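# Place assembled housing upright on the belt strip behind the rail

## Task

Find the one white housing that already has its circuit board and motor fitted, stand it upright on the dark belt strip that runs just behind the white rail with the board and motor still seated in it, and finish with the gripper released from it.

## Robot and tools

Robot: two arms, left_arm and right_arm, each ending in a two-finger gripper. The names are labels only and do not tell you which side of an image an arm appears on. The fingers point along the gripper's own +z axis and close along its y axis. The reported hand position is the spot between the finger pads, roughly 1 cm short of the tips.

Frames: result lines give each gripper's end_effector_position (metres) and end_effector_quat_wxyz in a single world frame whose origin sits on the table surface midway between the arms; +z is up, +x reaches out across the table, and left_arm lives on the +y side. Printed positions can be a little wrong, more so at long reach. Commands, by contrast, are written in each gripper's own axes.

The row format (used by both execute_actions and move): one flat list of 14 numbers covering both arms, even if only one moves. Order: dx, dy, dz, rx, ry, rz, opening for left_arm, then the same seven for right_arm. All values lie in [-1, 1]. The first six are an offset, not a pose: a displacement from the gripper's measured pose at the start of the action (for the first action of a call, the pose in the latest result), expressed in that gripper's frame. Scale: 1.0 = 0.6 m of translation or 180 degrees of rotation; rx, ry, rz form one rotation vector. Opening is absolute: +1 fully open (0.094 m), -1 closed.

execute_actions(actions): a list of up to 15 actions; each action is a table of up to 15 rows, one row per 1/30 s step, and a short table repeats its final row to fill 15 steps. Every row in an action is measured from that action's start pose, not from the previous row. An empty list just returns the current state and images.

move(target, speed, blocking): target is one 14-number row as above, an offset from the pose in the last result that showed one. Each gripper follows a straight line toward its goal; both finish together, taking 0.5 to 10 s (cut off at 10 s). speed is m/s, 0.002 to 0.5, default 0.25; rotation is capped at twice that in rad/s. Openings are sent when the move begins. Paths ignore obstacles and the other arm, and grippers may lag, drift or overshoot the speed, especially with a near-straight arm. Faster contact and aiming further past a surface both press harder. blocking=false returns after 0.5 s while motion continues; then only wait or stop are accepted until a result shows the move has ended. The extra "move:" line reports the ending (done, off_target, moving, held, fault), the limits that acted (paced = target clipped; held = some steps were blocked, after which the arm may speed up sharply), and each gripper's distance to its goal.

wait(seconds): 0 to 10; arms keep their last command and a running move carries on. stop(): brakes the running move; needs stopping room, fingers keep moving. zoom_image(camera, region): camera is cam_low, cam_left_wrist or cam_right_wrist; region [x0, y0, x1, y1] in pixels, top-left origin, at most 504x504. finished_scene(scene): ends the current scene (give its number) irreversibly; the goal must already hold and stay held.

Control behaviour: each step the commanded pose is clamped to within 70 mm and 16 degrees of the measured pose, then reached by damped inverse kinematics, favouring position over orientation. Large offsets therefore need several actions. Arms tend to finish a centimetre or more low and can sag under zero offsets; to keep one still, send the correction back to its wanted pose in the first call of a reply and zeros afterwards, aiming higher if it keeps drooping. "Hand target" lines show where the controller is currently driving each gripper. A "pose unreachable" line means the clearance check altered or blocked that arm's command. Joint limits (rad): waist -2.618..3.054, shoulder 0..3.142, elbow 0..3.142, wrist pitch -1.571..1.571, wrist yaw -1.571..1.571, wrist roll -2.094..2.094; elbows never fully straighten. Step readings list positions at some steps; HELD with an arm label marks steps where that arm was held back.

Gripping: grip_measured uses the command scale; each gripper may read off by about 1 mm. To hold a part, command roughly 0.03 below grip_measured (less for a gentler hold). Pad force tops out near 50-62 N, lower on thin parts, with a brief spike at first contact. Parts held may be briefly tugged, and loose ones nudged.

Cameras: cam_low (fixed) and two wrist cameras, all 504x504, with calibration supplied; results note cameras whose parameters changed.

Heat: holding loads warms motors; MOTOR HOT from 75 °C, a 10 s stop at 90 °C, and at 100 °C the arm and gripper go limp and fall. Faults appear as FAULT or OVER-TEMPERATURE FAULT lines.

Avoid: knocking or placing anything off the table, letting the arms collide or push on each other, dropping or slamming the housing, shaking the board or motor loose, and pressing hard into the table or rail.

Each tool is called by a JSON object that holds its "op" and its "data", one argument or row to a line.

## Session

{"op": "execute_actions", "data": {
  "actions": []
}}

Scene clock: 0.00 s.
left_arm: end_effector_position=(+0.1102, +0.4945, +0.2435) grip_measured=+1.000 end_effector_quat_wxyz=(+0.199, -0.114, +0.951, +0.205) | right_arm: end_effector_position=(+0.6446, -0.5754, +0.2606) grip_measured=+1.000 end_effector_quat_wxyz=(+0.317, +0.659, +0.567, +0.378)
Joint positions: left_arm=[ 1.174  0.948  1.202 -1.285  0.221  1.033  0.094] | right_arm=[-0.322  2.467  2.669 -0.802 -0.431  1.456  0.094]
Joint velocities: left_arm=[-0.002 -0.012 -0.022  0.051 -0.022  0.022  0.   ] | right_arm=[-0.017  0.007  0.007 -0.066 -0.066 -0.037  0.   ]
Motor temperatures (°C, as the motors report them): left_arm=[23 23 23 24 22 24] | right_arm=[22 22 21 22 22 22]
Hand target (left_arm): +0.112, +0.494, +0.248; +0.205, -0.113, +0.949, +0.209
Hand target (right_arm): +0.644, -0.575, +0.270; +0.328, +0.652, +0.569, +0.379

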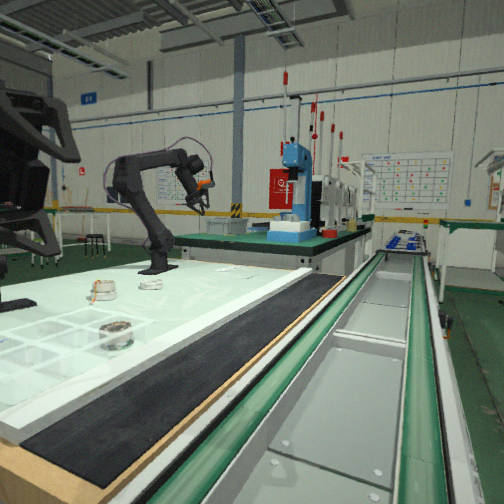

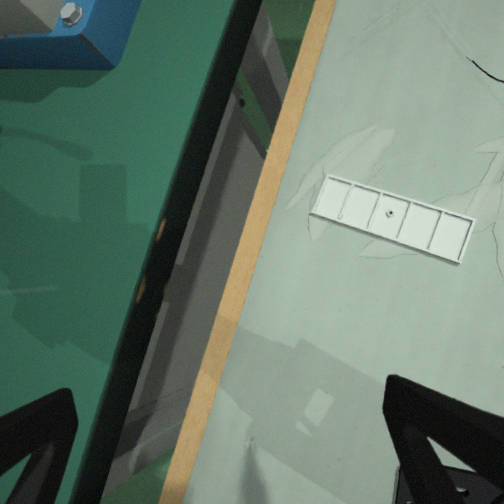

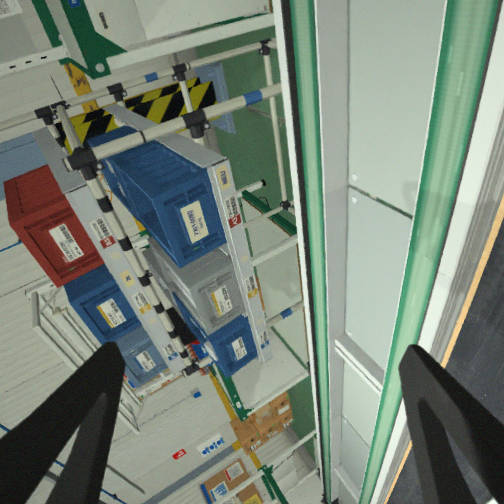

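{"op": "zoom_image", "data": {
  "camera": "cam_low",
  "region": [0, 250, 260, 400]
}}

Region (0, 250, 260, 400) of cam_low's 504x504 image, scaled by 1.938, with more detail than that image has; it fills the top 291 rows of this view, and the rest is white.

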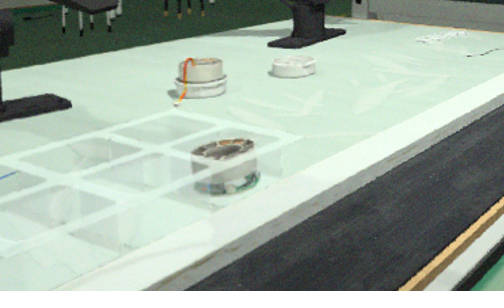

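{"op": "move", "data": {
  "target": [0,0,0,0,0,0,1, 0.666,-0.694,-0.739,-0.0687,0.368,-0.757,1],
  "speed": 0.35
}}

Scene clock: 6.63 s.
left_arm: end_effector_position=(+0.1102, +0.4945, +0.2435) grip_measured=+1.000 end_effector_quat_wxyz=(+0.199, -0.114, +0.951, +0.205) | right_arm: end_effector_position=(+0.0797, -0.1234, +0.1788) grip_measured=+1.000 end_effector_quat_wxyz=(+0.206, -0.521, +0.818, +0.131)
Joint positions: left_arm=[ 1.174  0.948  1.202 -1.285  0.221  1.033  0.094] | right_arm=[ 1.713  0.924  0.963 -1.151  0.188  0.36   0.094]
Joint velocities: left_arm=[-0.002  0.007  0.002 -0.081 -0.081  0.037  0.   ] | right_arm=[ 0.002  0.022 -0.017  0.007  0.051  0.037  0.   ]
Motor temperatures (°C, as the motors report them): left_arm=[23 23 24 24 22 24] | right_arm=[22 23 22 23 22 22]
Hand target (left_arm): +0.110, +0.494, +0.243; +0.199, -0.114, +0.951, +0.205
Hand target (right_arm): +0.081, -0.120, +0.188; +0.214, -0.519, +0.817, +0.133
Off the commanded pose (left_arm): 0.000 m, 0 deg.
Off the commanded pose (right_arm): 0.012 m, 2 deg.
move: off_target (right_arm)
camera_calibration (this result's frames):
cam_right_wrist: T_world_to_cam=[[0.905798, -0.423346, -0.0175467, -0.119183], [-0.412455, -0.890463, 0.192239, -0.0683262], [-0.0970086, -0.166893, -0.981191, 0.267914], [0, 0, 0, 1]] pos_world=[0.105764, -0.0665846, 0.273918]

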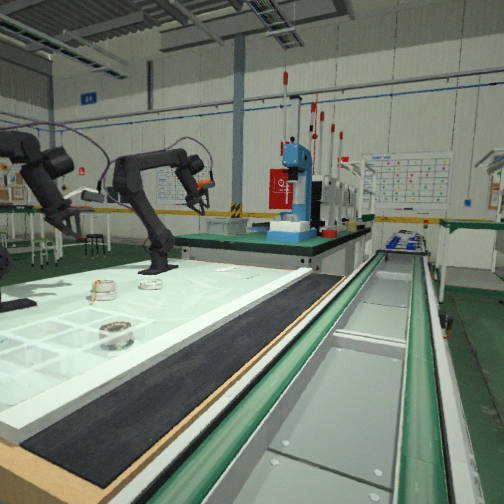

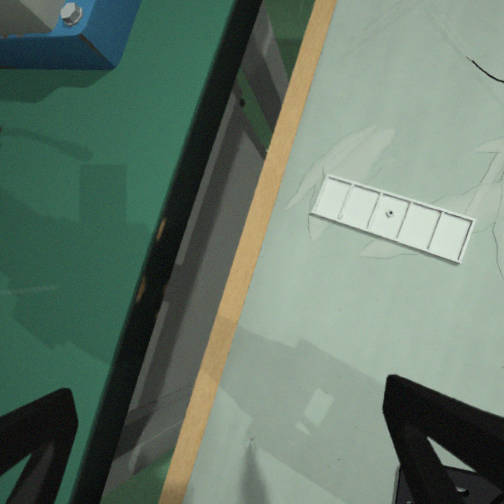

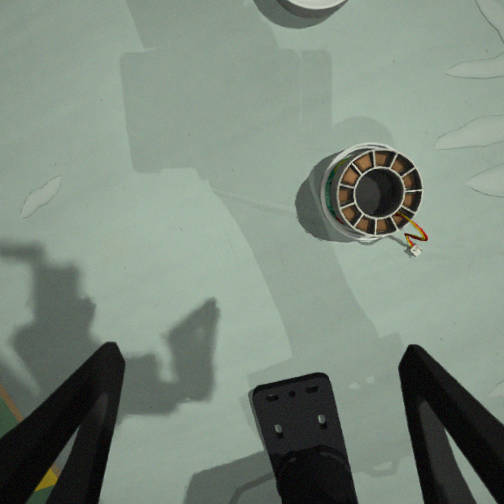

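{"op": "zoom_image", "data": {
  "camera": "cam_right_wrist",
  "region": [280, 110, 460, 290]
}}

{"op": "zoom_image", "data": {
  "camera": "cam_low",
  "region": [70, 265, 180, 315]
}}

Region (280, 110, 460, 290) of cam_right_wrist's 504x504 image, scaled by 2.800, with more detail than that image has.

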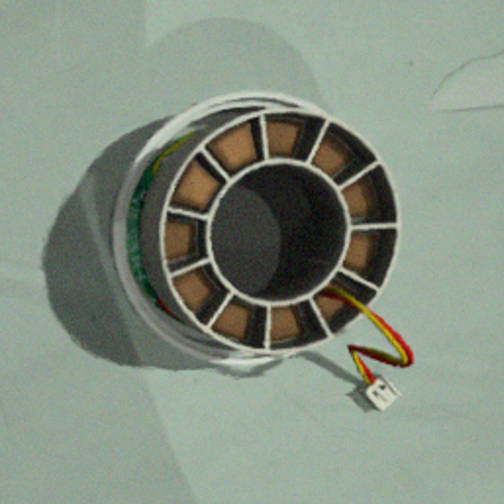

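Region (70, 265, 180, 315) of cam_low's 504x504 image, scaled by 4.582, with more detail than that image has; it fills the top 229 rows of this view, and the rest is white.

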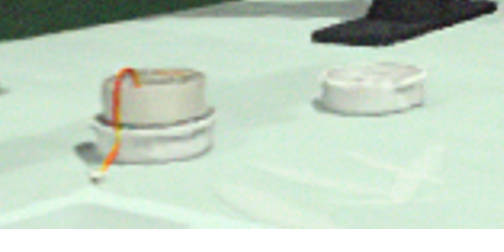

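{"op": "move", "data": {
  "target": [0,0,0,0,0,0,1, -0.0173,-0.135,0.168,-0.0624,0.0177,-0.1242,1],
  "speed": 0.25
}}

Scene clock: 9.13 s.
left_arm: end_effector_position=(+0.1102, +0.4945, +0.2435) grip_measured=+1.000 end_effector_quat_wxyz=(+0.199, -0.114, +0.951, +0.205) | right_arm: end_effector_position=(+0.1771, -0.1083, +0.0965) grip_measured=+1.000 end_effector_quat_wxyz=(-0.151, +0.690, -0.693, -0.147)
Joint positions: left_arm=[ 1.174  0.948  1.202 -1.285  0.221  1.033  0.094] | right_arm=[ 1.015  1.234  0.825 -0.832 -0.273 -0.681  0.094]
Joint velocities: left_arm=[-0.002 -0.017  0.007 -0.037  0.022 -0.037  0.   ] | right_arm=[-0.017  0.002  0.002  0.037 -0.022 -0.051  0.   ]
Motor temperatures (°C, as the motors report them): left_arm=[23 23 24 24 22 24] | right_arm=[22 23 22 23 22 22]
Hand target (left_arm): +0.110, +0.494, +0.243; +0.199, -0.114, +0.951, +0.205
Hand target (right_arm): +0.179, -0.105, +0.095; -0.153, +0.690, -0.691, -0.155
Off the commanded pose (left_arm): 0.000 m, 0 deg.
Off the commanded pose (right_arm): 0.003 m, 1 deg.
move: done
camera_calibration (this result's frames):
cam_right_wrist: T_world_to_cam=[[0.999889, -0.00699262, -0.0131704, -0.17445], [-0.00334017, -0.965817, 0.259203, -0.0859212], [-0.0145327, -0.25913, -0.965733, 0.173], [0, 0, 0, 1]] pos_world=[0.176658, -0.0393745, 0.187045]

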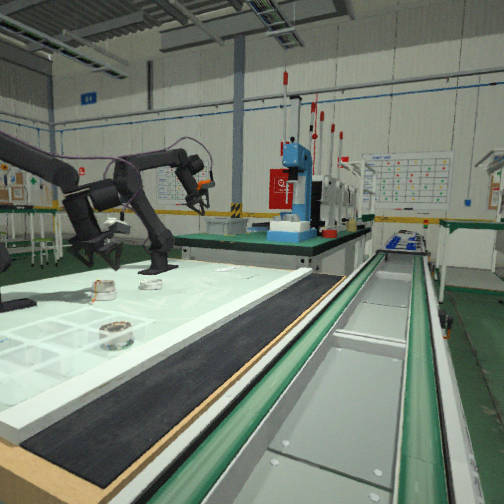

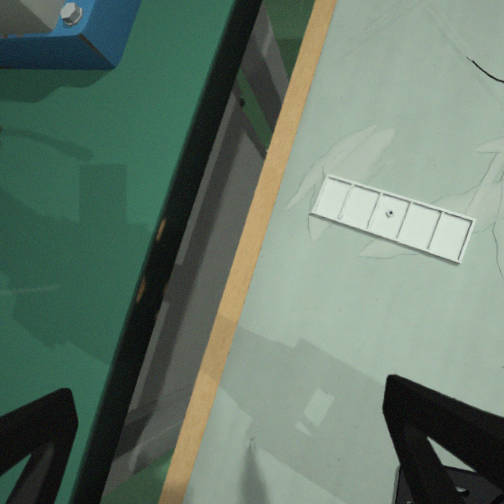

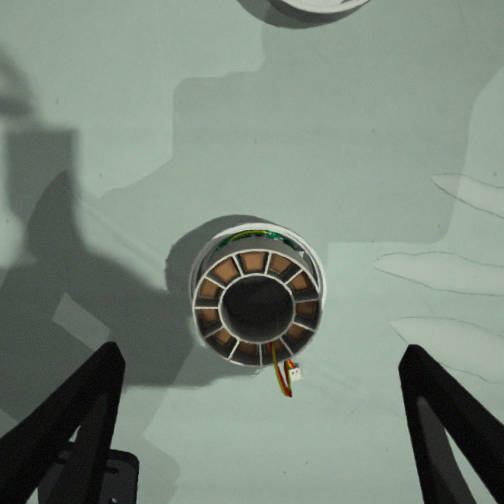

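{"op": "move", "data": {
  "target": [0,0,0,0,0,0,1, 0.048,0,0.118,0,0,0,1],
  "speed": 0.1
}}

{"op": "zoom_image", "data": {
  "camera": "cam_low",
  "region": [60, 240, 160, 315]
}}

Scene clock: 10.70 s.
left_arm: end_effector_position=(+0.1102, +0.4945, +0.2435) grip_measured=+1.000 end_effector_quat_wxyz=(+0.199, -0.114, +0.951, +0.205) | right_arm: end_effector_position=(+0.1826, -0.1039, +0.0270) grip_measured=+1.000 end_effector_quat_wxyz=(-0.159, +0.690, -0.692, -0.144)
Joint positions: left_arm=[ 1.174  0.948  1.202 -1.285  0.221  1.033  0.094] | right_arm=[ 1.015  1.357  0.613 -0.484 -0.267 -0.681  0.094]
Joint velocities: left_arm=[-0.017 -0.002 -0.007  0.095 -0.007 -0.037  0.   ] | right_arm=[-0.007 -0.017 -0.012  0.037 -0.022  0.037  0.   ]
Motor temperatures (°C, as the motors report them): left_arm=[23 23 24 24 22 24] | right_arm=[22 23 22 23 22 22]
Hand target (left_arm): +0.110, +0.494, +0.243; +0.199, -0.114, +0.951, +0.205
Hand target (right_arm): +0.178, -0.105, +0.020; -0.151, +0.690, -0.692, -0.147
Off the commanded pose (left_arm): 0.000 m, 0 deg.
Off the commanded pose (right_arm): 0.009 m, 1 deg.
move: done
camera_calibration (this result's frames):
cam_right_wrist: T_world_to_cam=[[0.999957, -0.0092217, 0.0012737, -0.181481], [-0.00924409, -0.967461, 0.252849, -0.0625588], [-0.00109945, -0.25285, -0.967505, 0.105306], [0, 0, 0, 1]] pos_world=[0.181011, -0.0355701, 0.117933]

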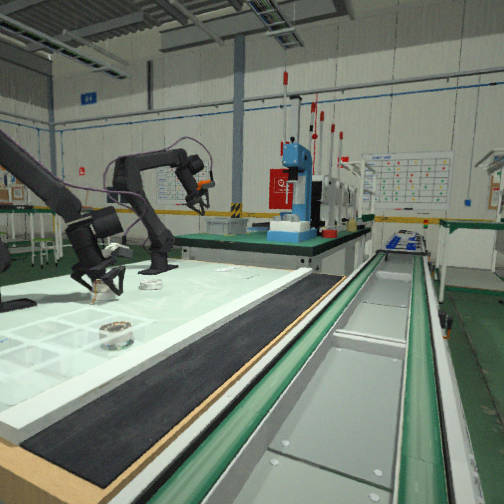

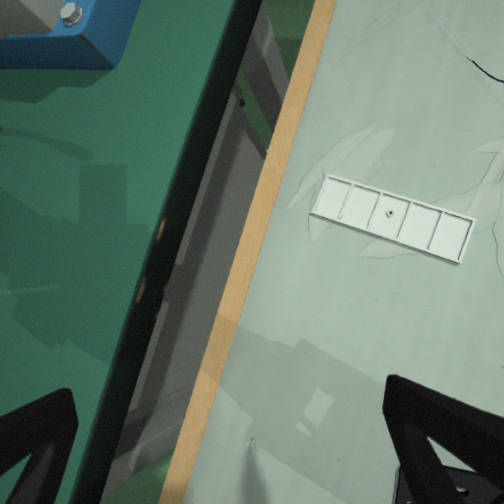

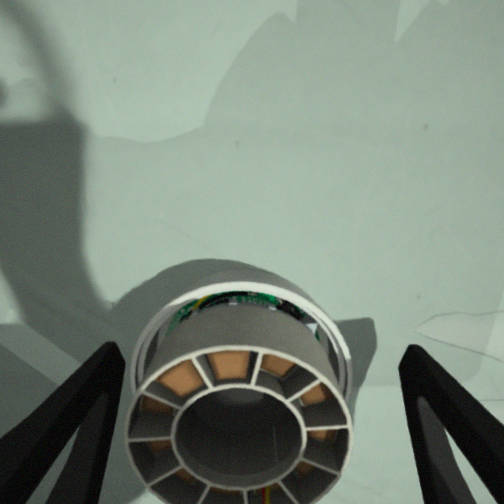

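Region (60, 240, 160, 315) of cam_low's 504x504 image, scaled by 5.040, with more detail than that image has; it fills the top 378 rows of this view, and the rest is white.

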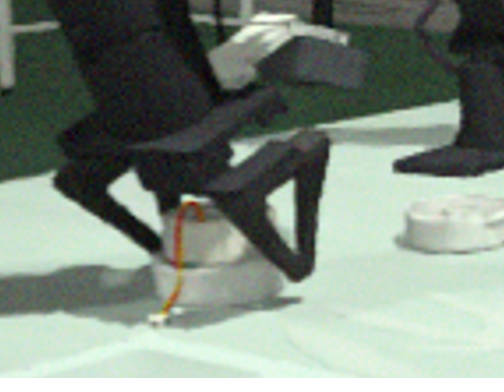

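{"op": "move", "data": {
  "target": [0,0,0,0,0,0,1, 0.0163,0.0183,0.0273,0,0,0,1],
  "speed": 0.05
}}

{"op": "zoom_image", "data": {
  "camera": "cam_low",
  "region": [60, 240, 160, 315]
}}

Scene clock: 11.73 s.
left_arm: end_effector_position=(+0.1102, +0.4945, +0.2435) grip_measured=+1.000 end_effector_quat_wxyz=(+0.199, -0.114, +0.951, +0.205) | right_arm: end_effector_position=(+0.1777, -0.1036, +0.0173) grip_measured=+1.000 end_effector_quat_wxyz=(-0.164, +0.689, -0.691, -0.143)
Joint positions: left_arm=[ 1.174  0.948  1.202 -1.285  0.221  1.033  0.094] | right_arm=[ 1.036  1.357  0.565 -0.418 -0.255 -0.658  0.094]
Joint velocities: left_arm=[-0.017  0.012 -0.012  0.11   0.051 -0.081  0.   ] | right_arm=[ 0.012 -0.017 -0.007 -0.095  0.037  0.007  0.   ]
Motor temperatures (°C, as the motors report them): left_arm=[23 23 24 25 22 24] | right_arm=[22 23 22 23 22 22]
Hand target (left_arm): +0.110, +0.494, +0.243; +0.199, -0.114, +0.951, +0.205
Hand target (right_arm): +0.172, -0.106, +0.008; -0.158, +0.690, -0.692, -0.144
Off the commanded pose (left_arm): 0.000 m, 0 deg.
Off the commanded pose (right_arm): 0.011 m, 1 deg.
move: off_target (right_arm)
camera_calibration (this result's frames):
cam_right_wrist: T_world_to_cam=[[0.999872, -0.0117448, 0.0108498, -0.17694], [-0.0140559, -0.969092, 0.246299, -0.0591589], [0.00762175, -0.24642, -0.969133, 0.0952118], [0, 0, 0, 1]] pos_world=[0.17536, -0.0359464, 0.108763]

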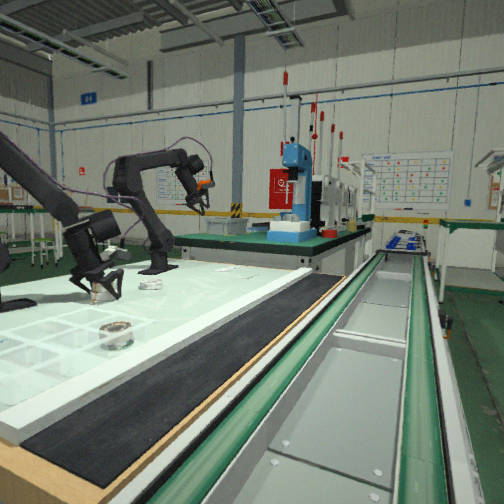

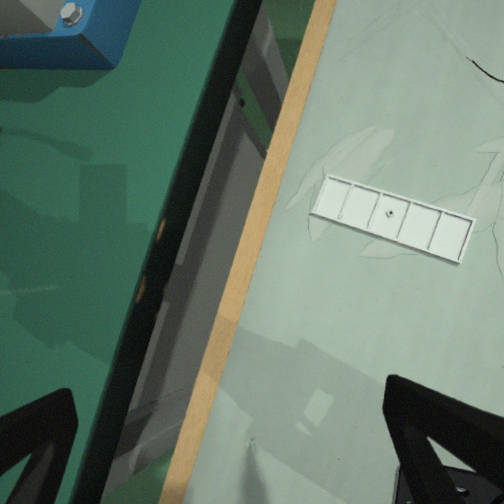

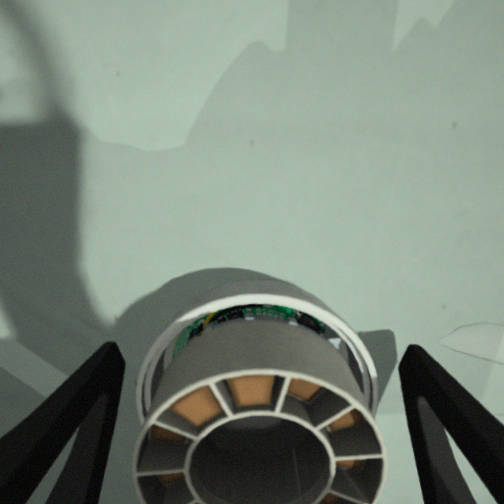

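Region (60, 240, 160, 315) of cam_low's 504x504 image, scaled by 5.040, with more detail than that image has; it fills the top 378 rows of this view, and the rest is white.

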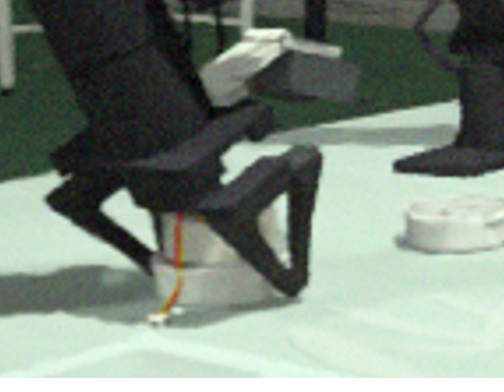

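{"op": "move", "data": {
  "target": [0,0,0,0,0,0,1, 0.0175,0.01,0.014,0,0,0,0.7],
  "speed": 0.04
}}

{"op": "execute_actions", "data": {
  "actions": [
    [[0,0,0,0,0,0,1,0,0,0,0,0,0,0.62],[0,0,0,0,0,0,1,0,0,0,0,0,0,0.6],[0,0,0,0,0,0,1,0,0,0,0,0,0,0.58],[0,0,0,0,0,0,1,0,0,0,0,0,0,0.56],[0,0,0,0,0,0,1,0,0,0,0,0,0,0.54],[0,0,0,0,0,0,1,0,0,0,0,0,0,0.52],[0,0,0,0,0,0,1,0,0,0,0,0,0,0.5],[0,0,0,0,0,0,1,0,0,0,0,0,0,0.48],[0,0,0,0,0,0,1,0,0,0,0,0,0,0.46]]
  ]
}}

Scene clock: 12.70 s.
left_arm: end_effector_position=(+0.1102, +0.4945, +0.2435) grip_measured=+1.000 end_effector_quat_wxyz=(+0.199, -0.114, +0.951, +0.205) | right_arm: end_effector_position=(+0.1775, -0.1033, +0.0164) grip_measured=+0.702 end_effector_quat_wxyz=(-0.166, +0.689, -0.691, -0.144)
Joint positions: left_arm=[ 1.174  0.948  1.202 -1.285  0.221  1.033  0.094] | right_arm=[ 1.036  1.357  0.558 -0.407 -0.257 -0.658  0.08 ]
Joint velocities: left_arm=[-0.007  0.007  0.007  0.007  0.037  0.007  0.   ] | right_arm=[ 0.007 -0.002 -0.012 -0.022 -0.066 -0.066 -0.001]
Motor temperatures (°C, as the motors report them): left_arm=[23 23 24 25 22 24] | right_arm=[22 23 22 23 22 22]
Hand target (left_arm): +0.110, +0.494, +0.243; +0.199, -0.114, +0.951, +0.205
Hand target (right_arm): +0.172, -0.110, +0.005; -0.163, +0.689, -0.691, -0.143
Off the commanded pose (left_arm): 0.000 m, 0 deg.
Off the commanded pose (right_arm): 0.014 m, 0 deg.
move: off_target (right_arm)
camera_calibration (this result's frames):
cam_right_wrist: T_world_to_cam=[[0.999859, -0.0114657, 0.0122574, -0.176764], [-0.0140898, -0.970231, 0.241772, -0.0586572], [0.00912045, -0.24191, -0.970256, 0.0946241], [0, 0, 0, 1]] pos_world=[0.175049, -0.0360472, 0.108158]

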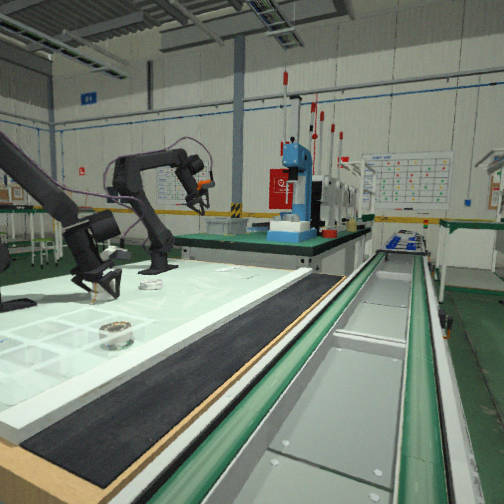

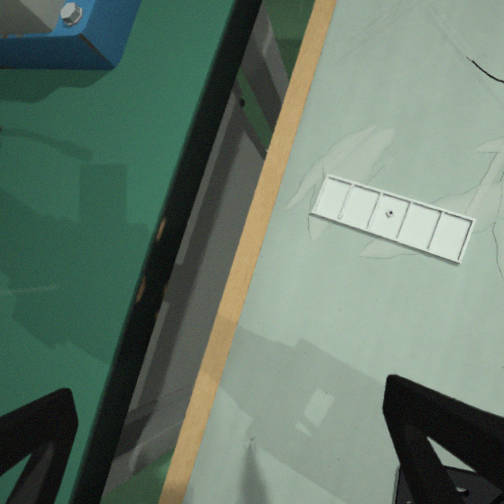

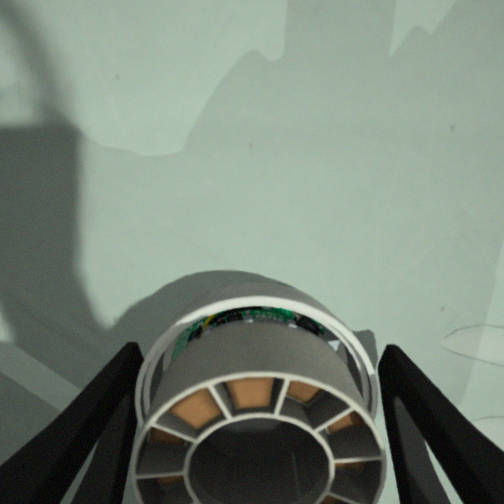

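Scene clock: 13.20 s.
left_arm: end_effector_position=(+0.1102, +0.4945, +0.2435) grip_measured=+1.000 end_effector_quat_wxyz=(+0.199, -0.114, +0.951, +0.205) | right_arm: end_effector_position=(+0.1747, -0.1028, +0.0166) grip_measured=+0.465 end_effector_quat_wxyz=(-0.163, +0.689, -0.690, -0.151)
Joint positions: left_arm=[ 1.174  0.948  1.202 -1.285  0.221  1.033  0.094] | right_arm=[ 1.036  1.357  0.558 -0.412 -0.272 -0.658  0.069]
Joint velocities: left_arm=[-0.012 -0.012 -0.007 -0.081  0.051 -0.007  0.   ] | right_arm=[ 0.022 -0.002  0.002 -0.037 -0.022  0.051  0.   ]
Motor temperatures (°C, as the motors report them): left_arm=[23 23 24 25 22 24] | right_arm=[22 23 22 23 22 22]
Hand target (left_arm): +0.110, +0.494, +0.243; +0.199, -0.114, +0.951, +0.205
Hand target (right_arm): +0.178, -0.103, +0.016; -0.166, +0.689, -0.691, -0.144
Off the commanded pose (left_arm): 0.000 m, 0 deg.
Off the commanded pose (right_arm): 0.003 m, 1 deg.
Step readings (end_effector_position):
0: left_arm (+0.1102, +0.4945, +0.2435) | right_arm (+0.1775, -0.1033, +0.0164)
1: left_arm (+0.1102, +0.4945, +0.2435) | right_arm (+0.1768, -0.1032, +0.0164)
2: left_arm (+0.1102, +0.4945, +0.2435) | right_arm (+0.1760, -0.1031, +0.0165)
4: left_arm (+0.1102, +0.4945, +0.2435) | right_arm (+0.1752, -0.1030, +0.0165)
8: left_arm (+0.1102, +0.4945, +0.2435) | right_arm (+0.1747, -0.1028, +0.0166)
15: end_effector_position above
camera_calibration (this result's frames):
cam_right_wrist: T_world_to_cam=[[0.999979, -0.0063456, -0.00155042, -0.173188], [-0.00579649, -0.971422, 0.237286, -0.0597304], [-0.00301184, -0.237272, -0.971439, 0.0975596], [0, 0, 0, 1]] pos_world=[0.173132, -0.0359743, 0.108678]

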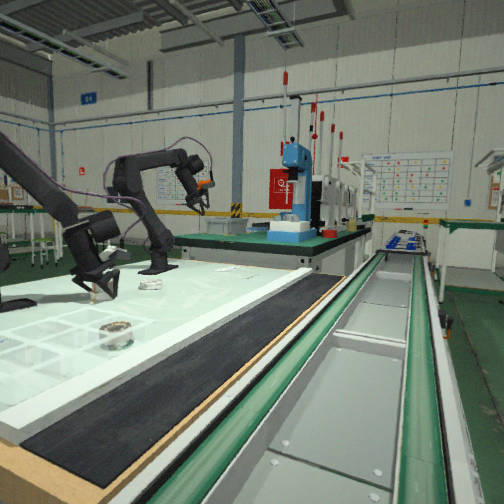

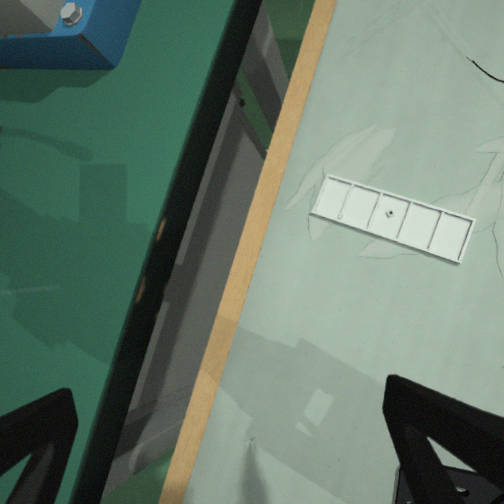

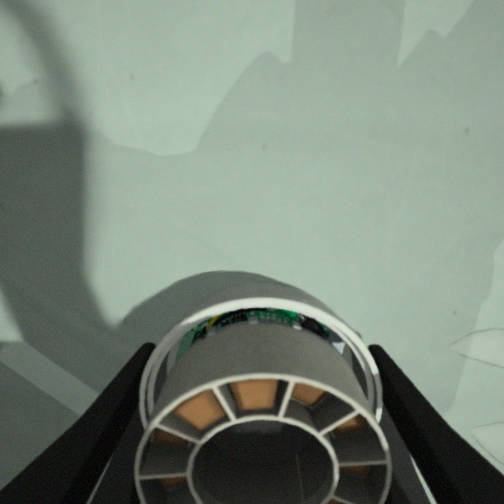

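{"op": "execute_actions", "data": {
  "actions": [
    [[0,0,0,0,0,0,1,-0.002,0,-0.003,0,0,0,0.44],[0,0,0,0,0,0,1,-0.002,0,-0.003,0,0,0,0.425]]
  ]
}}

Scene clock: 13.80 s.
left_arm: end_effector_position=(+0.1102, +0.4945, +0.2435) grip_measured=+1.000 end_effector_quat_wxyz=(+0.199, -0.114, +0.951, +0.205) | right_arm: end_effector_position=(+0.1747, -0.1028, +0.0166) grip_measured=+0.435 end_effector_quat_wxyz=(-0.163, +0.689, -0.690, -0.151)
Joint positions: left_arm=[ 1.174  0.948  1.202 -1.285  0.221  1.033  0.094] | right_arm=[ 1.036  1.357  0.558 -0.412 -0.272 -0.658  0.067]
Joint velocities: left_arm=[-0.002  0.017  0.012  0.051  0.022  0.007  0.   ] | right_arm=[-0.002 -0.002  0.002 -0.022  0.007 -0.007 -0.   ]
Motor temperatures (°C, as the motors report them): left_arm=[23 23 24 25 22 24] | right_arm=[22 23 22 23 22 22]
Hand target (left_arm): +0.110, +0.494, +0.243; +0.199, -0.114, +0.951, +0.205
Hand target (right_arm): +0.175, -0.103, +0.019; -0.163, +0.689, -0.690, -0.151
Off the commanded pose (left_arm): 0.000 m, 0 deg.
Off the commanded pose (right_arm): 0.002 m, 0 deg.
Step readings (end_effector_position):
0: left_arm (+0.1102, +0.4945, +0.2435) | right_arm (+0.1747, -0.1028, +0.0166)
1: left_arm (+0.1102, +0.4945, +0.2435) | right_arm (+0.1747, -0.1028, +0.0166)
2: left_arm (+0.1102, +0.4945, +0.2435) | right_arm (+0.1747, -0.1028, +0.0166)
4: left_arm (+0.1102, +0.4945, +0.2435) | right_arm (+0.1747, -0.1028, +0.0166)
8: left_arm (+0.1102, +0.4945, +0.2435) | right_arm (+0.1747, -0.1028, +0.0166)
15: end_effector_position above
camera_calibration (this result's frames):
cam_right_wrist: T_world_to_cam=[[0.999979, -0.0063456, -0.00155042, -0.173188], [-0.00579649, -0.971422, 0.237286, -0.0597304], [-0.00301184, -0.237272, -0.971439, 0.0975596], [0, 0, 0, 1]] pos_world=[0.173132, -0.0359743, 0.108678]

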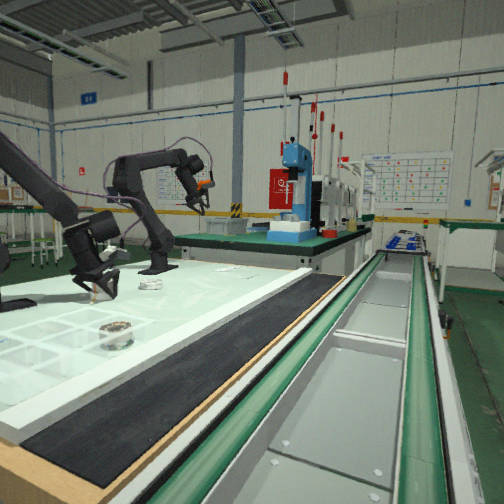

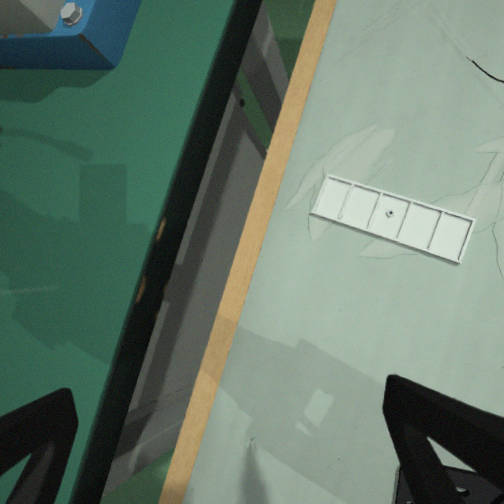

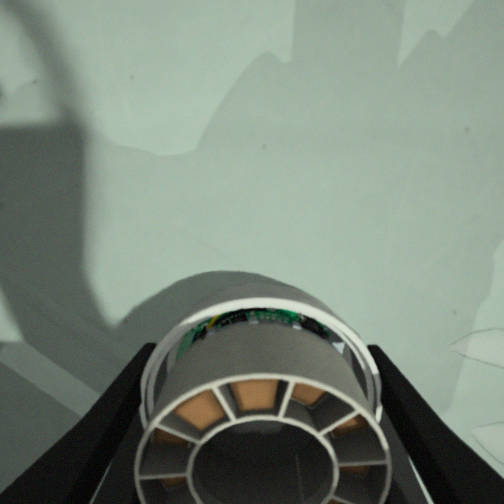

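{"op": "move", "data": {
  "target": [0,0,0,0,0,0,1, -0.0794,-0.003,-0.165,0,0,0,0.395],
  "speed": 0.12
}}

Scene clock: 15.50 s.
left_arm: end_effector_position=(+0.1102, +0.4945, +0.2435) grip_measured=+1.000 end_effector_quat_wxyz=(+0.199, -0.114, +0.951, +0.205) | right_arm: end_effector_position=(+0.1697, -0.1115, +0.1069) grip_measured=+0.412 end_effector_quat_wxyz=(-0.133, +0.690, -0.697, -0.143)
Joint positions: left_arm=[ 1.174  0.948  1.202 -1.285  0.221  1.033  0.094] | right_arm=[ 1.036  1.23   0.875 -0.919 -0.261 -0.658  0.066]
Joint velocities: left_arm=[-0.007  0.002 -0.017 -0.022 -0.022 -0.007  0.   ] | right_arm=[-0.032 -0.002 -0.002 -0.022 -0.007  0.081 -0.001]
Motor temperatures (°C, as the motors report them): left_arm=[23 23 24 25 22 24] | right_arm=[22 23 23 23 22 22]
Hand target (left_arm): +0.110, +0.494, +0.243; +0.199, -0.114, +0.951, +0.205
Hand target (right_arm): +0.173, -0.104, +0.127; -0.163, +0.689, -0.690, -0.151
Off the commanded pose (left_arm): 0.000 m, 0 deg.
Off the commanded pose (right_arm): 0.022 m, 4 deg.
move: off_target (right_arm)
camera_calibration (this result's frames):
cam_right_wrist: T_world_to_cam=[[0.99936, -0.0108912, -0.0340774, -0.165046], [-0.000538557, -0.957006, 0.290068, -0.0945987], [-0.0357714, -0.289864, -0.956399, 0.181263], [0, 0, 0, 1]] pos_world=[0.171374, -0.0397875, 0.195176]

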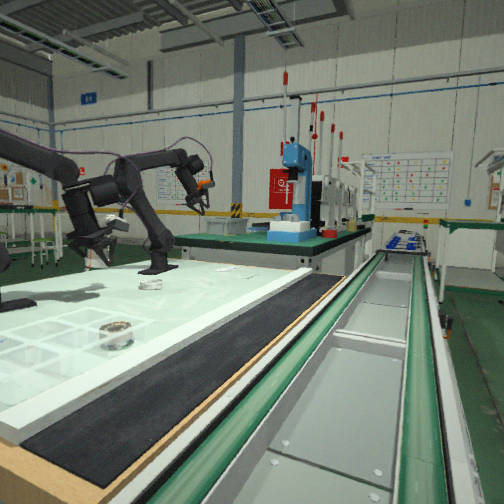

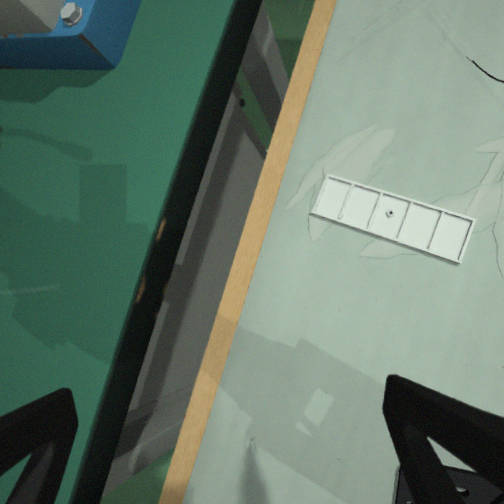

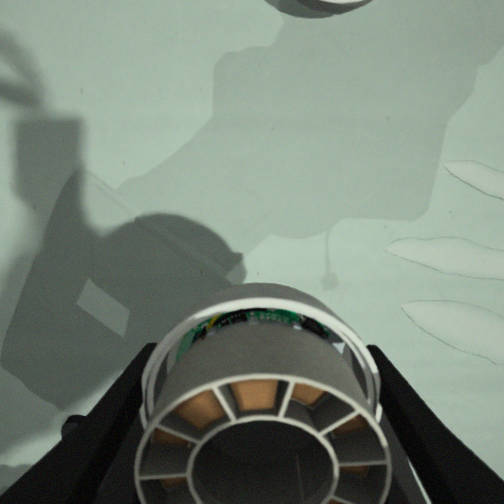

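{"op": "move", "data": {
  "target": [0,0,0,0,0,0,1, 0.102,-0.70,-0.09,0.110,-0.031,0.222,0.375],
  "speed": 0.22
}}

Scene clock: 18.63 s.
left_arm: end_effector_position=(+0.1102, +0.4945, +0.2435) grip_measured=+1.000 end_effector_quat_wxyz=(+0.199, -0.114, +0.951, +0.205) | right_arm: end_effector_position=(+0.5825, -0.1931, +0.1152) grip_measured=+0.403 end_effector_quat_wxyz=(+0.210, -0.373, +0.899, +0.094)
Joint positions: left_arm=[ 1.174  0.948  1.202 -1.285  0.221  1.033  0.094] | right_arm=[ 0.341  2.437  2.398 -1.152 -0.273 -0.566  0.066]
Joint velocities: left_arm=[-0.012 -0.002 -0.012  0.037  0.007 -0.066  0.   ] | right_arm=[-0.012 -0.002  0.007 -0.022 -0.066  0.007  0.001]
Motor temperatures (°C, as the motors report them): left_arm=[23 23 24 25 22 24] | right_arm=[22 23 23 23 22 22]
Hand target (left_arm): +0.110, +0.494, +0.243; +0.199, -0.114, +0.951, +0.205
Hand target (right_arm): +0.589, -0.192, +0.126; +0.225, -0.370, +0.896, +0.096
Off the commanded pose (left_arm): 0.000 m, 0 deg.
Off the commanded pose (right_arm): 0.013 m, 2 deg.
move: off_target (right_arm)
camera_calibration (this result's frames):
cam_right_wrist: T_world_to_cam=[[0.708168, -0.70538, -0.0306138, -0.543082], [-0.683324, -0.695646, 0.221688, 0.281254], [-0.177671, -0.136073, -0.974637, 0.294835], [0, 0, 0, 1]] pos_world=[0.629164, -0.147307, 0.208381]

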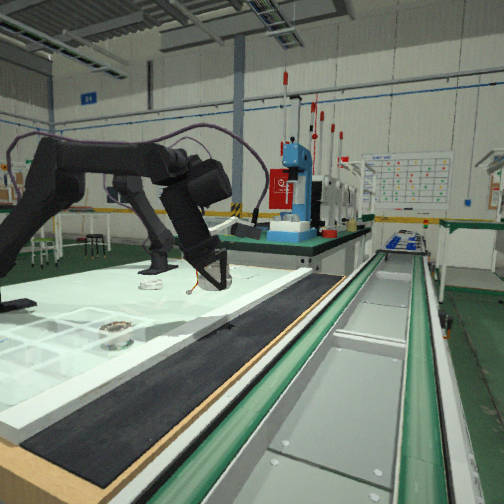

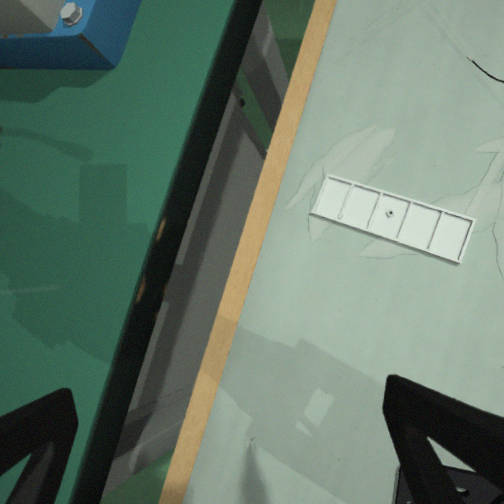

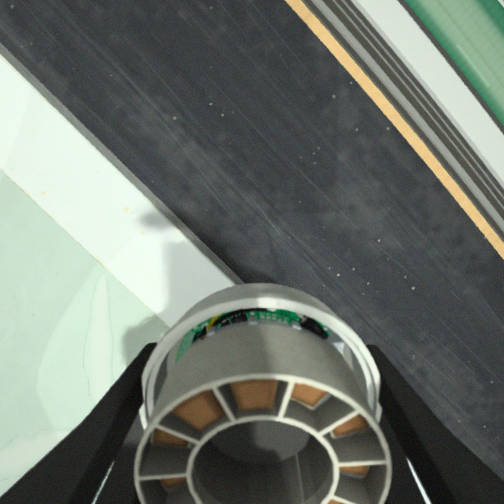

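{"op": "move", "data": {
  "target": [0,0,0,0,0,0,1, 0.113,-0.2235,0.052,0,-0.006,0,0.375],
  "speed": 0.15
}}

Scene clock: 20.63 s.
left_arm: end_effector_position=(+0.1102, +0.4945, +0.2435) grip_measured=+1.000 end_effector_quat_wxyz=(+0.199, -0.114, +0.951, +0.205) | right_arm: end_effector_position=(+0.6376, -0.3266, +0.0379) grip_measured=+0.403 end_effector_quat_wxyz=(+0.220, -0.358, +0.904, +0.083)
Joint positions: left_arm=[ 1.174  0.948  1.202 -1.285  0.221  1.033  0.094] | right_arm=[ 0.085  2.83   2.843 -1.248 -0.343 -0.784  0.066]
Joint velocities: left_arm=[-0.007 -0.002 -0.007 -0.022  0.007 -0.022  0.   ] | right_arm=[ 0.002 -0.012 -0.012 -0.066 -0.066 -0.051  0.   ]
Motor temperatures (°C, as the motors report them): left_arm=[23 23 25 25 22 24] | right_arm=[22 24 24 23 22 22]
Hand target (left_arm): +0.110, +0.494, +0.243; +0.199, -0.114, +0.951, +0.205
Hand target (right_arm): +0.643, -0.320, +0.056; +0.244, -0.366, +0.894, +0.086
Off the commanded pose (left_arm): 0.000 m, 0 deg.
Off the commanded pose (right_arm): 0.020 m, 2 deg.
elbow stopped short (right arm): the move would have taken joint 3 (elbow) straighter than the controller allows; a more bent joint 3 avoids this.
move: off_target (right_arm)
camera_calibration (this result's frames):
cam_right_wrist: T_world_to_cam=[[0.681969, -0.731311, -0.0100651, -0.671164], [-0.713553, -0.668303, 0.210272, 0.271717], [-0.160501, -0.136217, -0.977591, 0.200186], [0, 0, 0, 1]] pos_world=[0.683727, -0.281972, 0.131811]

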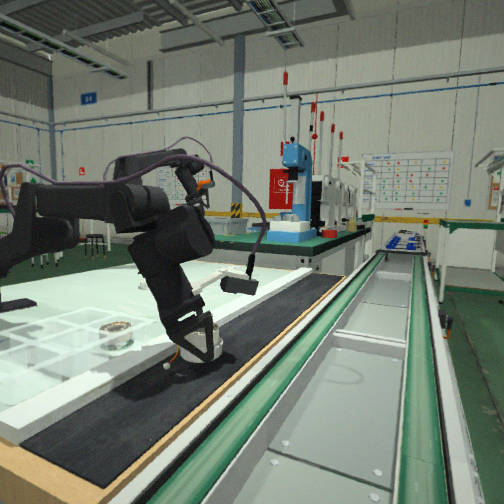

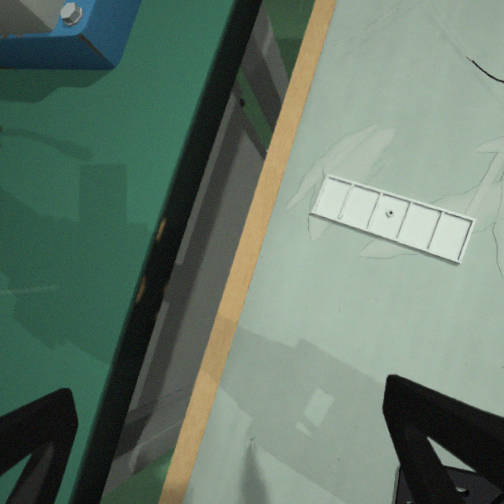

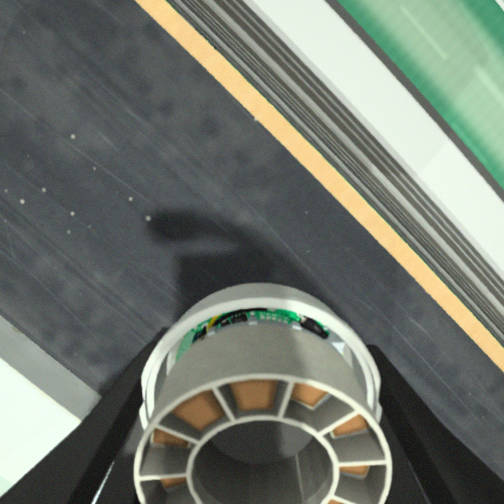

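{"op": "execute_actions", "data": {
  "actions": [
    [[0,0,0,0,0,0,1,-0.013,0,-0.024,0,-0.012,0,0.375],[0,0,0,0,0,0,1,-0.012,0,-0.022,0,-0.012,0,0.375],[0,0,0,0,0,0,1,-0.011,0,-0.021,0,-0.011,0,0.375],[0,0,0,0,0,0,1,-0.010,0,-0.019,0,-0.011,0,0.375],[0,0,0,0,0,0,1,-0.009,0,-0.017,0,-0.01,0,0.375],[0,0,0,0,0,0,1,-0.008,0,-0.016,0,-0.01,0,0.375],[0,0,0,0,0,0,1,-0.007,0,-0.014,0,-0.009,0,0.375],[0,0,0,0,0,0,1,-0.006,0,-0.012,0,-0.009,0,0.375],[0,0,0,0,0,0,1,-0.005,0,-0.010,0,-0.008,0,0.375],[0,0,0,0,0,0,1,-0.004,0,-0.008,0,-0.008,0,0.375],[0,0,0,0,0,0,1,-0.003,0,-0.006,0,-0.007,0,0.375],[0,0,0,0,0,0,1,-0.002,0,-0.004,0,-0.007,0,0.375],[0,0,0,0,0,0,1,-0.001,0,-0.002,0,-0.006,0,0.375],[0,0,0,0,0,0,1,0,0,0,0,-0.006,0,0.375]]
  ]
}}

{"op": "zoom_image", "data": {
  "camera": "cam_low",
  "region": [130, 290, 270, 400]
}}

Scene clock: 21.53 s.
left_arm: end_effector_position=(+0.1102, +0.4945, +0.2435) grip_measured=+1.000 end_effector_quat_wxyz=(+0.199, -0.114, +0.951, +0.205) | right_arm: end_effector_position=(+0.6367, -0.3264, +0.0364) grip_measured=+0.403 end_effector_quat_wxyz=(+0.218, -0.358, +0.904, +0.084)
Joint positions: left_arm=[ 1.174  0.948  1.202 -1.285  0.221  1.033  0.094] | right_arm=[ 0.085  2.83   2.838 -1.248 -0.344 -0.785  0.066]
Joint velocities: left_arm=[-0.017 -0.017 -0.012 -0.051 -0.081 -0.037  0.   ] | right_arm=[ 0.012  0.007 -0.081  0.051 -0.007 -0.066  0.001]
Motor temperatures (°C, as the motors report them): left_arm=[23 23 25 25 22 24] | right_arm=[22 25 24 23 22 22]
Hand target (left_arm): +0.110, +0.494, +0.243; +0.199, -0.114, +0.951, +0.205
Hand target (right_arm): +0.638, -0.327, +0.038; +0.224, -0.358, +0.902, +0.088
Off the commanded pose (left_arm): 0.000 m, 0 deg.
Off the commanded pose (right_arm): 0.002 m, 1 deg.
Step readings (end_effector_position):
0: left_arm (+0.1102, +0.4945, +0.2435) | right_arm (+0.6375, -0.3265, +0.0379)
1: left_arm (+0.1102, +0.4945, +0.2435) | right_arm (+0.6375, -0.3265, +0.0379)
2: left_arm (+0.1102, +0.4945, +0.2435) | right_arm (+0.6375, -0.3264, +0.0379)
4: left_arm (+0.1102, +0.4945, +0.2435) | right_arm (+0.6375, -0.3264, +0.0379)
8: left_arm (+0.1102, +0.4945, +0.2435) | right_arm (+0.6375, -0.3264, +0.0379)
15: end_effector_position above
camera_calibration (this result's frames):
cam_right_wrist: T_world_to_cam=[[0.682434, -0.730807, -0.0143058, -0.670411], [-0.712076, -0.669106, 0.21271, 0.270348], [-0.165022, -0.134974, -0.977011, 0.201858], [0, 0, 0, 1]] pos_world=[0.68333, -0.281804, 0.130121]

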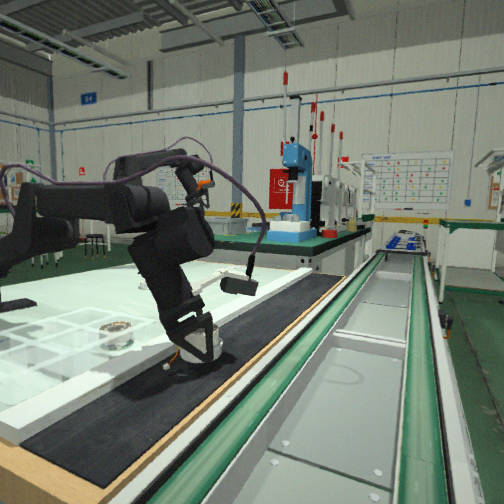

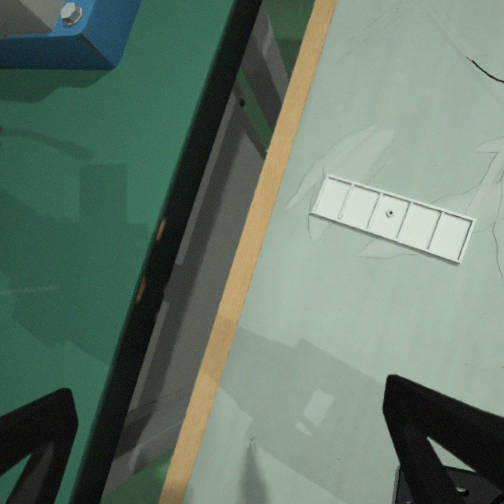

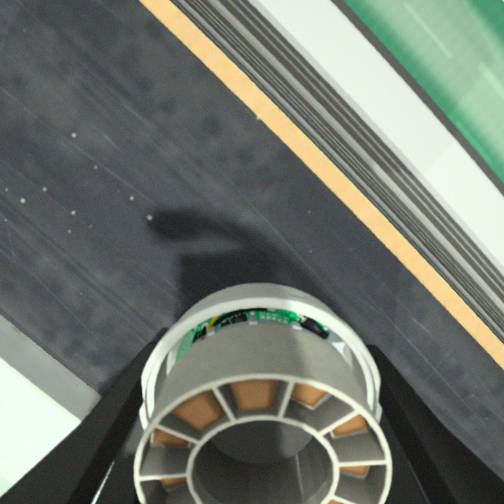

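Region (130, 290, 270, 400) of cam_low's 504x504 image, scaled by 3.600, with more detail than that image has; it fills the top 396 rows of this view, and the rest is white.

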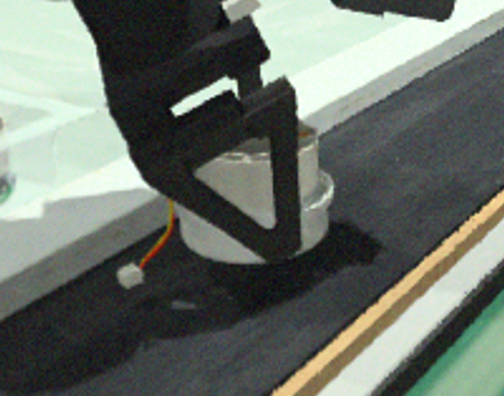

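Lower ~2 cm slowly.

{"op": "move", "data": {
  "target": [0,0,0,0,0,0,1, 0.015,0,0.03,0,-0.004,0,0.375],
  "speed": 0.03
}}

{"op": "zoom_image", "data": {
  "camera": "cam_low",
  "region": [130, 290, 270, 400]
}}

Scene clock: 22.83 s.
left_arm: end_effector_position=(+0.1102, +0.4945, +0.2435) grip_measured=+1.000 end_effector_quat_wxyz=(+0.199, -0.114, +0.951, +0.205) | right_arm: end_effector_position=(+0.6402, -0.3269, +0.0193) grip_measured=+0.403 end_effector_quat_wxyz=(+0.225, -0.360, +0.902, +0.080)
Joint positions: left_arm=[ 1.174  0.948  1.202 -1.285  0.221  1.033  0.094] | right_arm=[ 0.085  2.76   2.626 -1.09  -0.343 -0.788  0.066]
Joint velocities: left_arm=[-0.002  0.017 -0.002 -0.066 -0.081 -0.007  0.   ] | right_arm=[-0.012 -0.012 -0.032 -0.007 -0.007  0.037  0.   ]
Motor temperatures (°C, as the motors report them): left_arm=[23 23 25 25 22 24] | right_arm=[22 25 24 23 22 22]
Hand target (left_arm): +0.110, +0.494, +0.243; +0.199, -0.114, +0.951, +0.205
Hand target (right_arm): +0.638, -0.326, +0.016; +0.223, -0.357, +0.903, +0.087
Off the commanded pose (left_arm): 0.000 m, 0 deg.
Off the commanded pose (right_arm): 0.005 m, 1 deg.
move: done
camera_calibration (this result's frames):
cam_right_wrist: T_world_to_cam=[[0.684256, -0.729241, -0.00108969, -0.674275], [-0.713777, -0.67005, 0.203852, 0.277038], [-0.149387, -0.138709, -0.979001, 0.174506], [0, 0, 0, 1]] pos_world=[0.685189, -0.281874, 0.113632]

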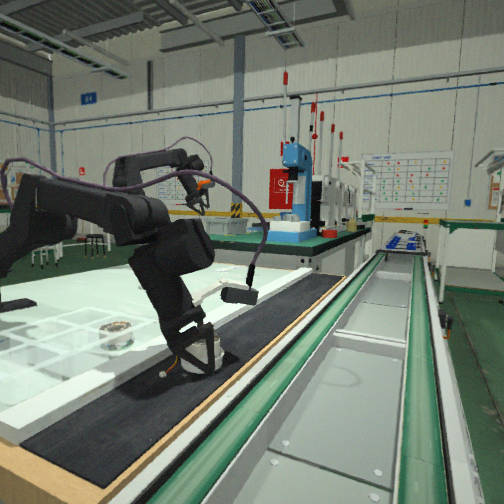

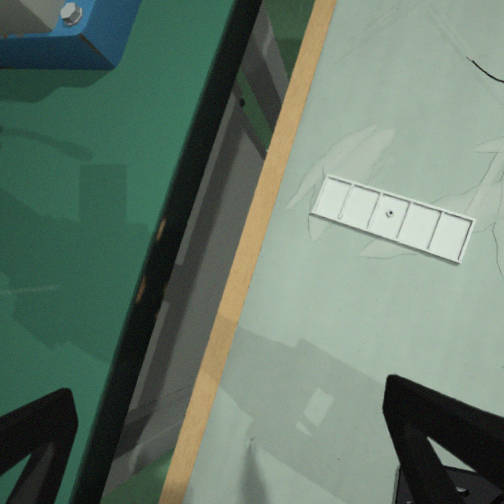

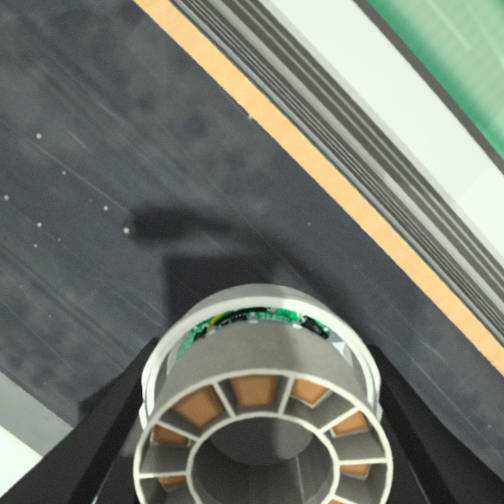

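Region (130, 290, 270, 400) of cam_low's 504x504 image, scaled by 3.600, with more detail than that image has; it fills the top 396 rows of this view, and the rest is white.

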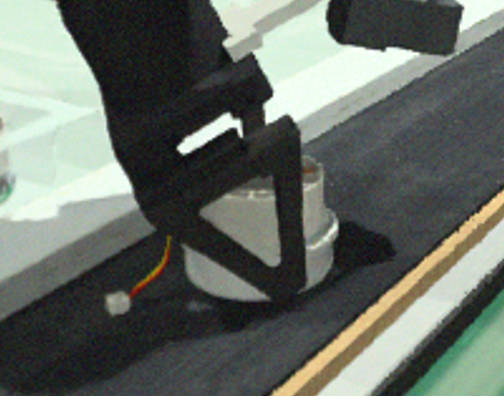

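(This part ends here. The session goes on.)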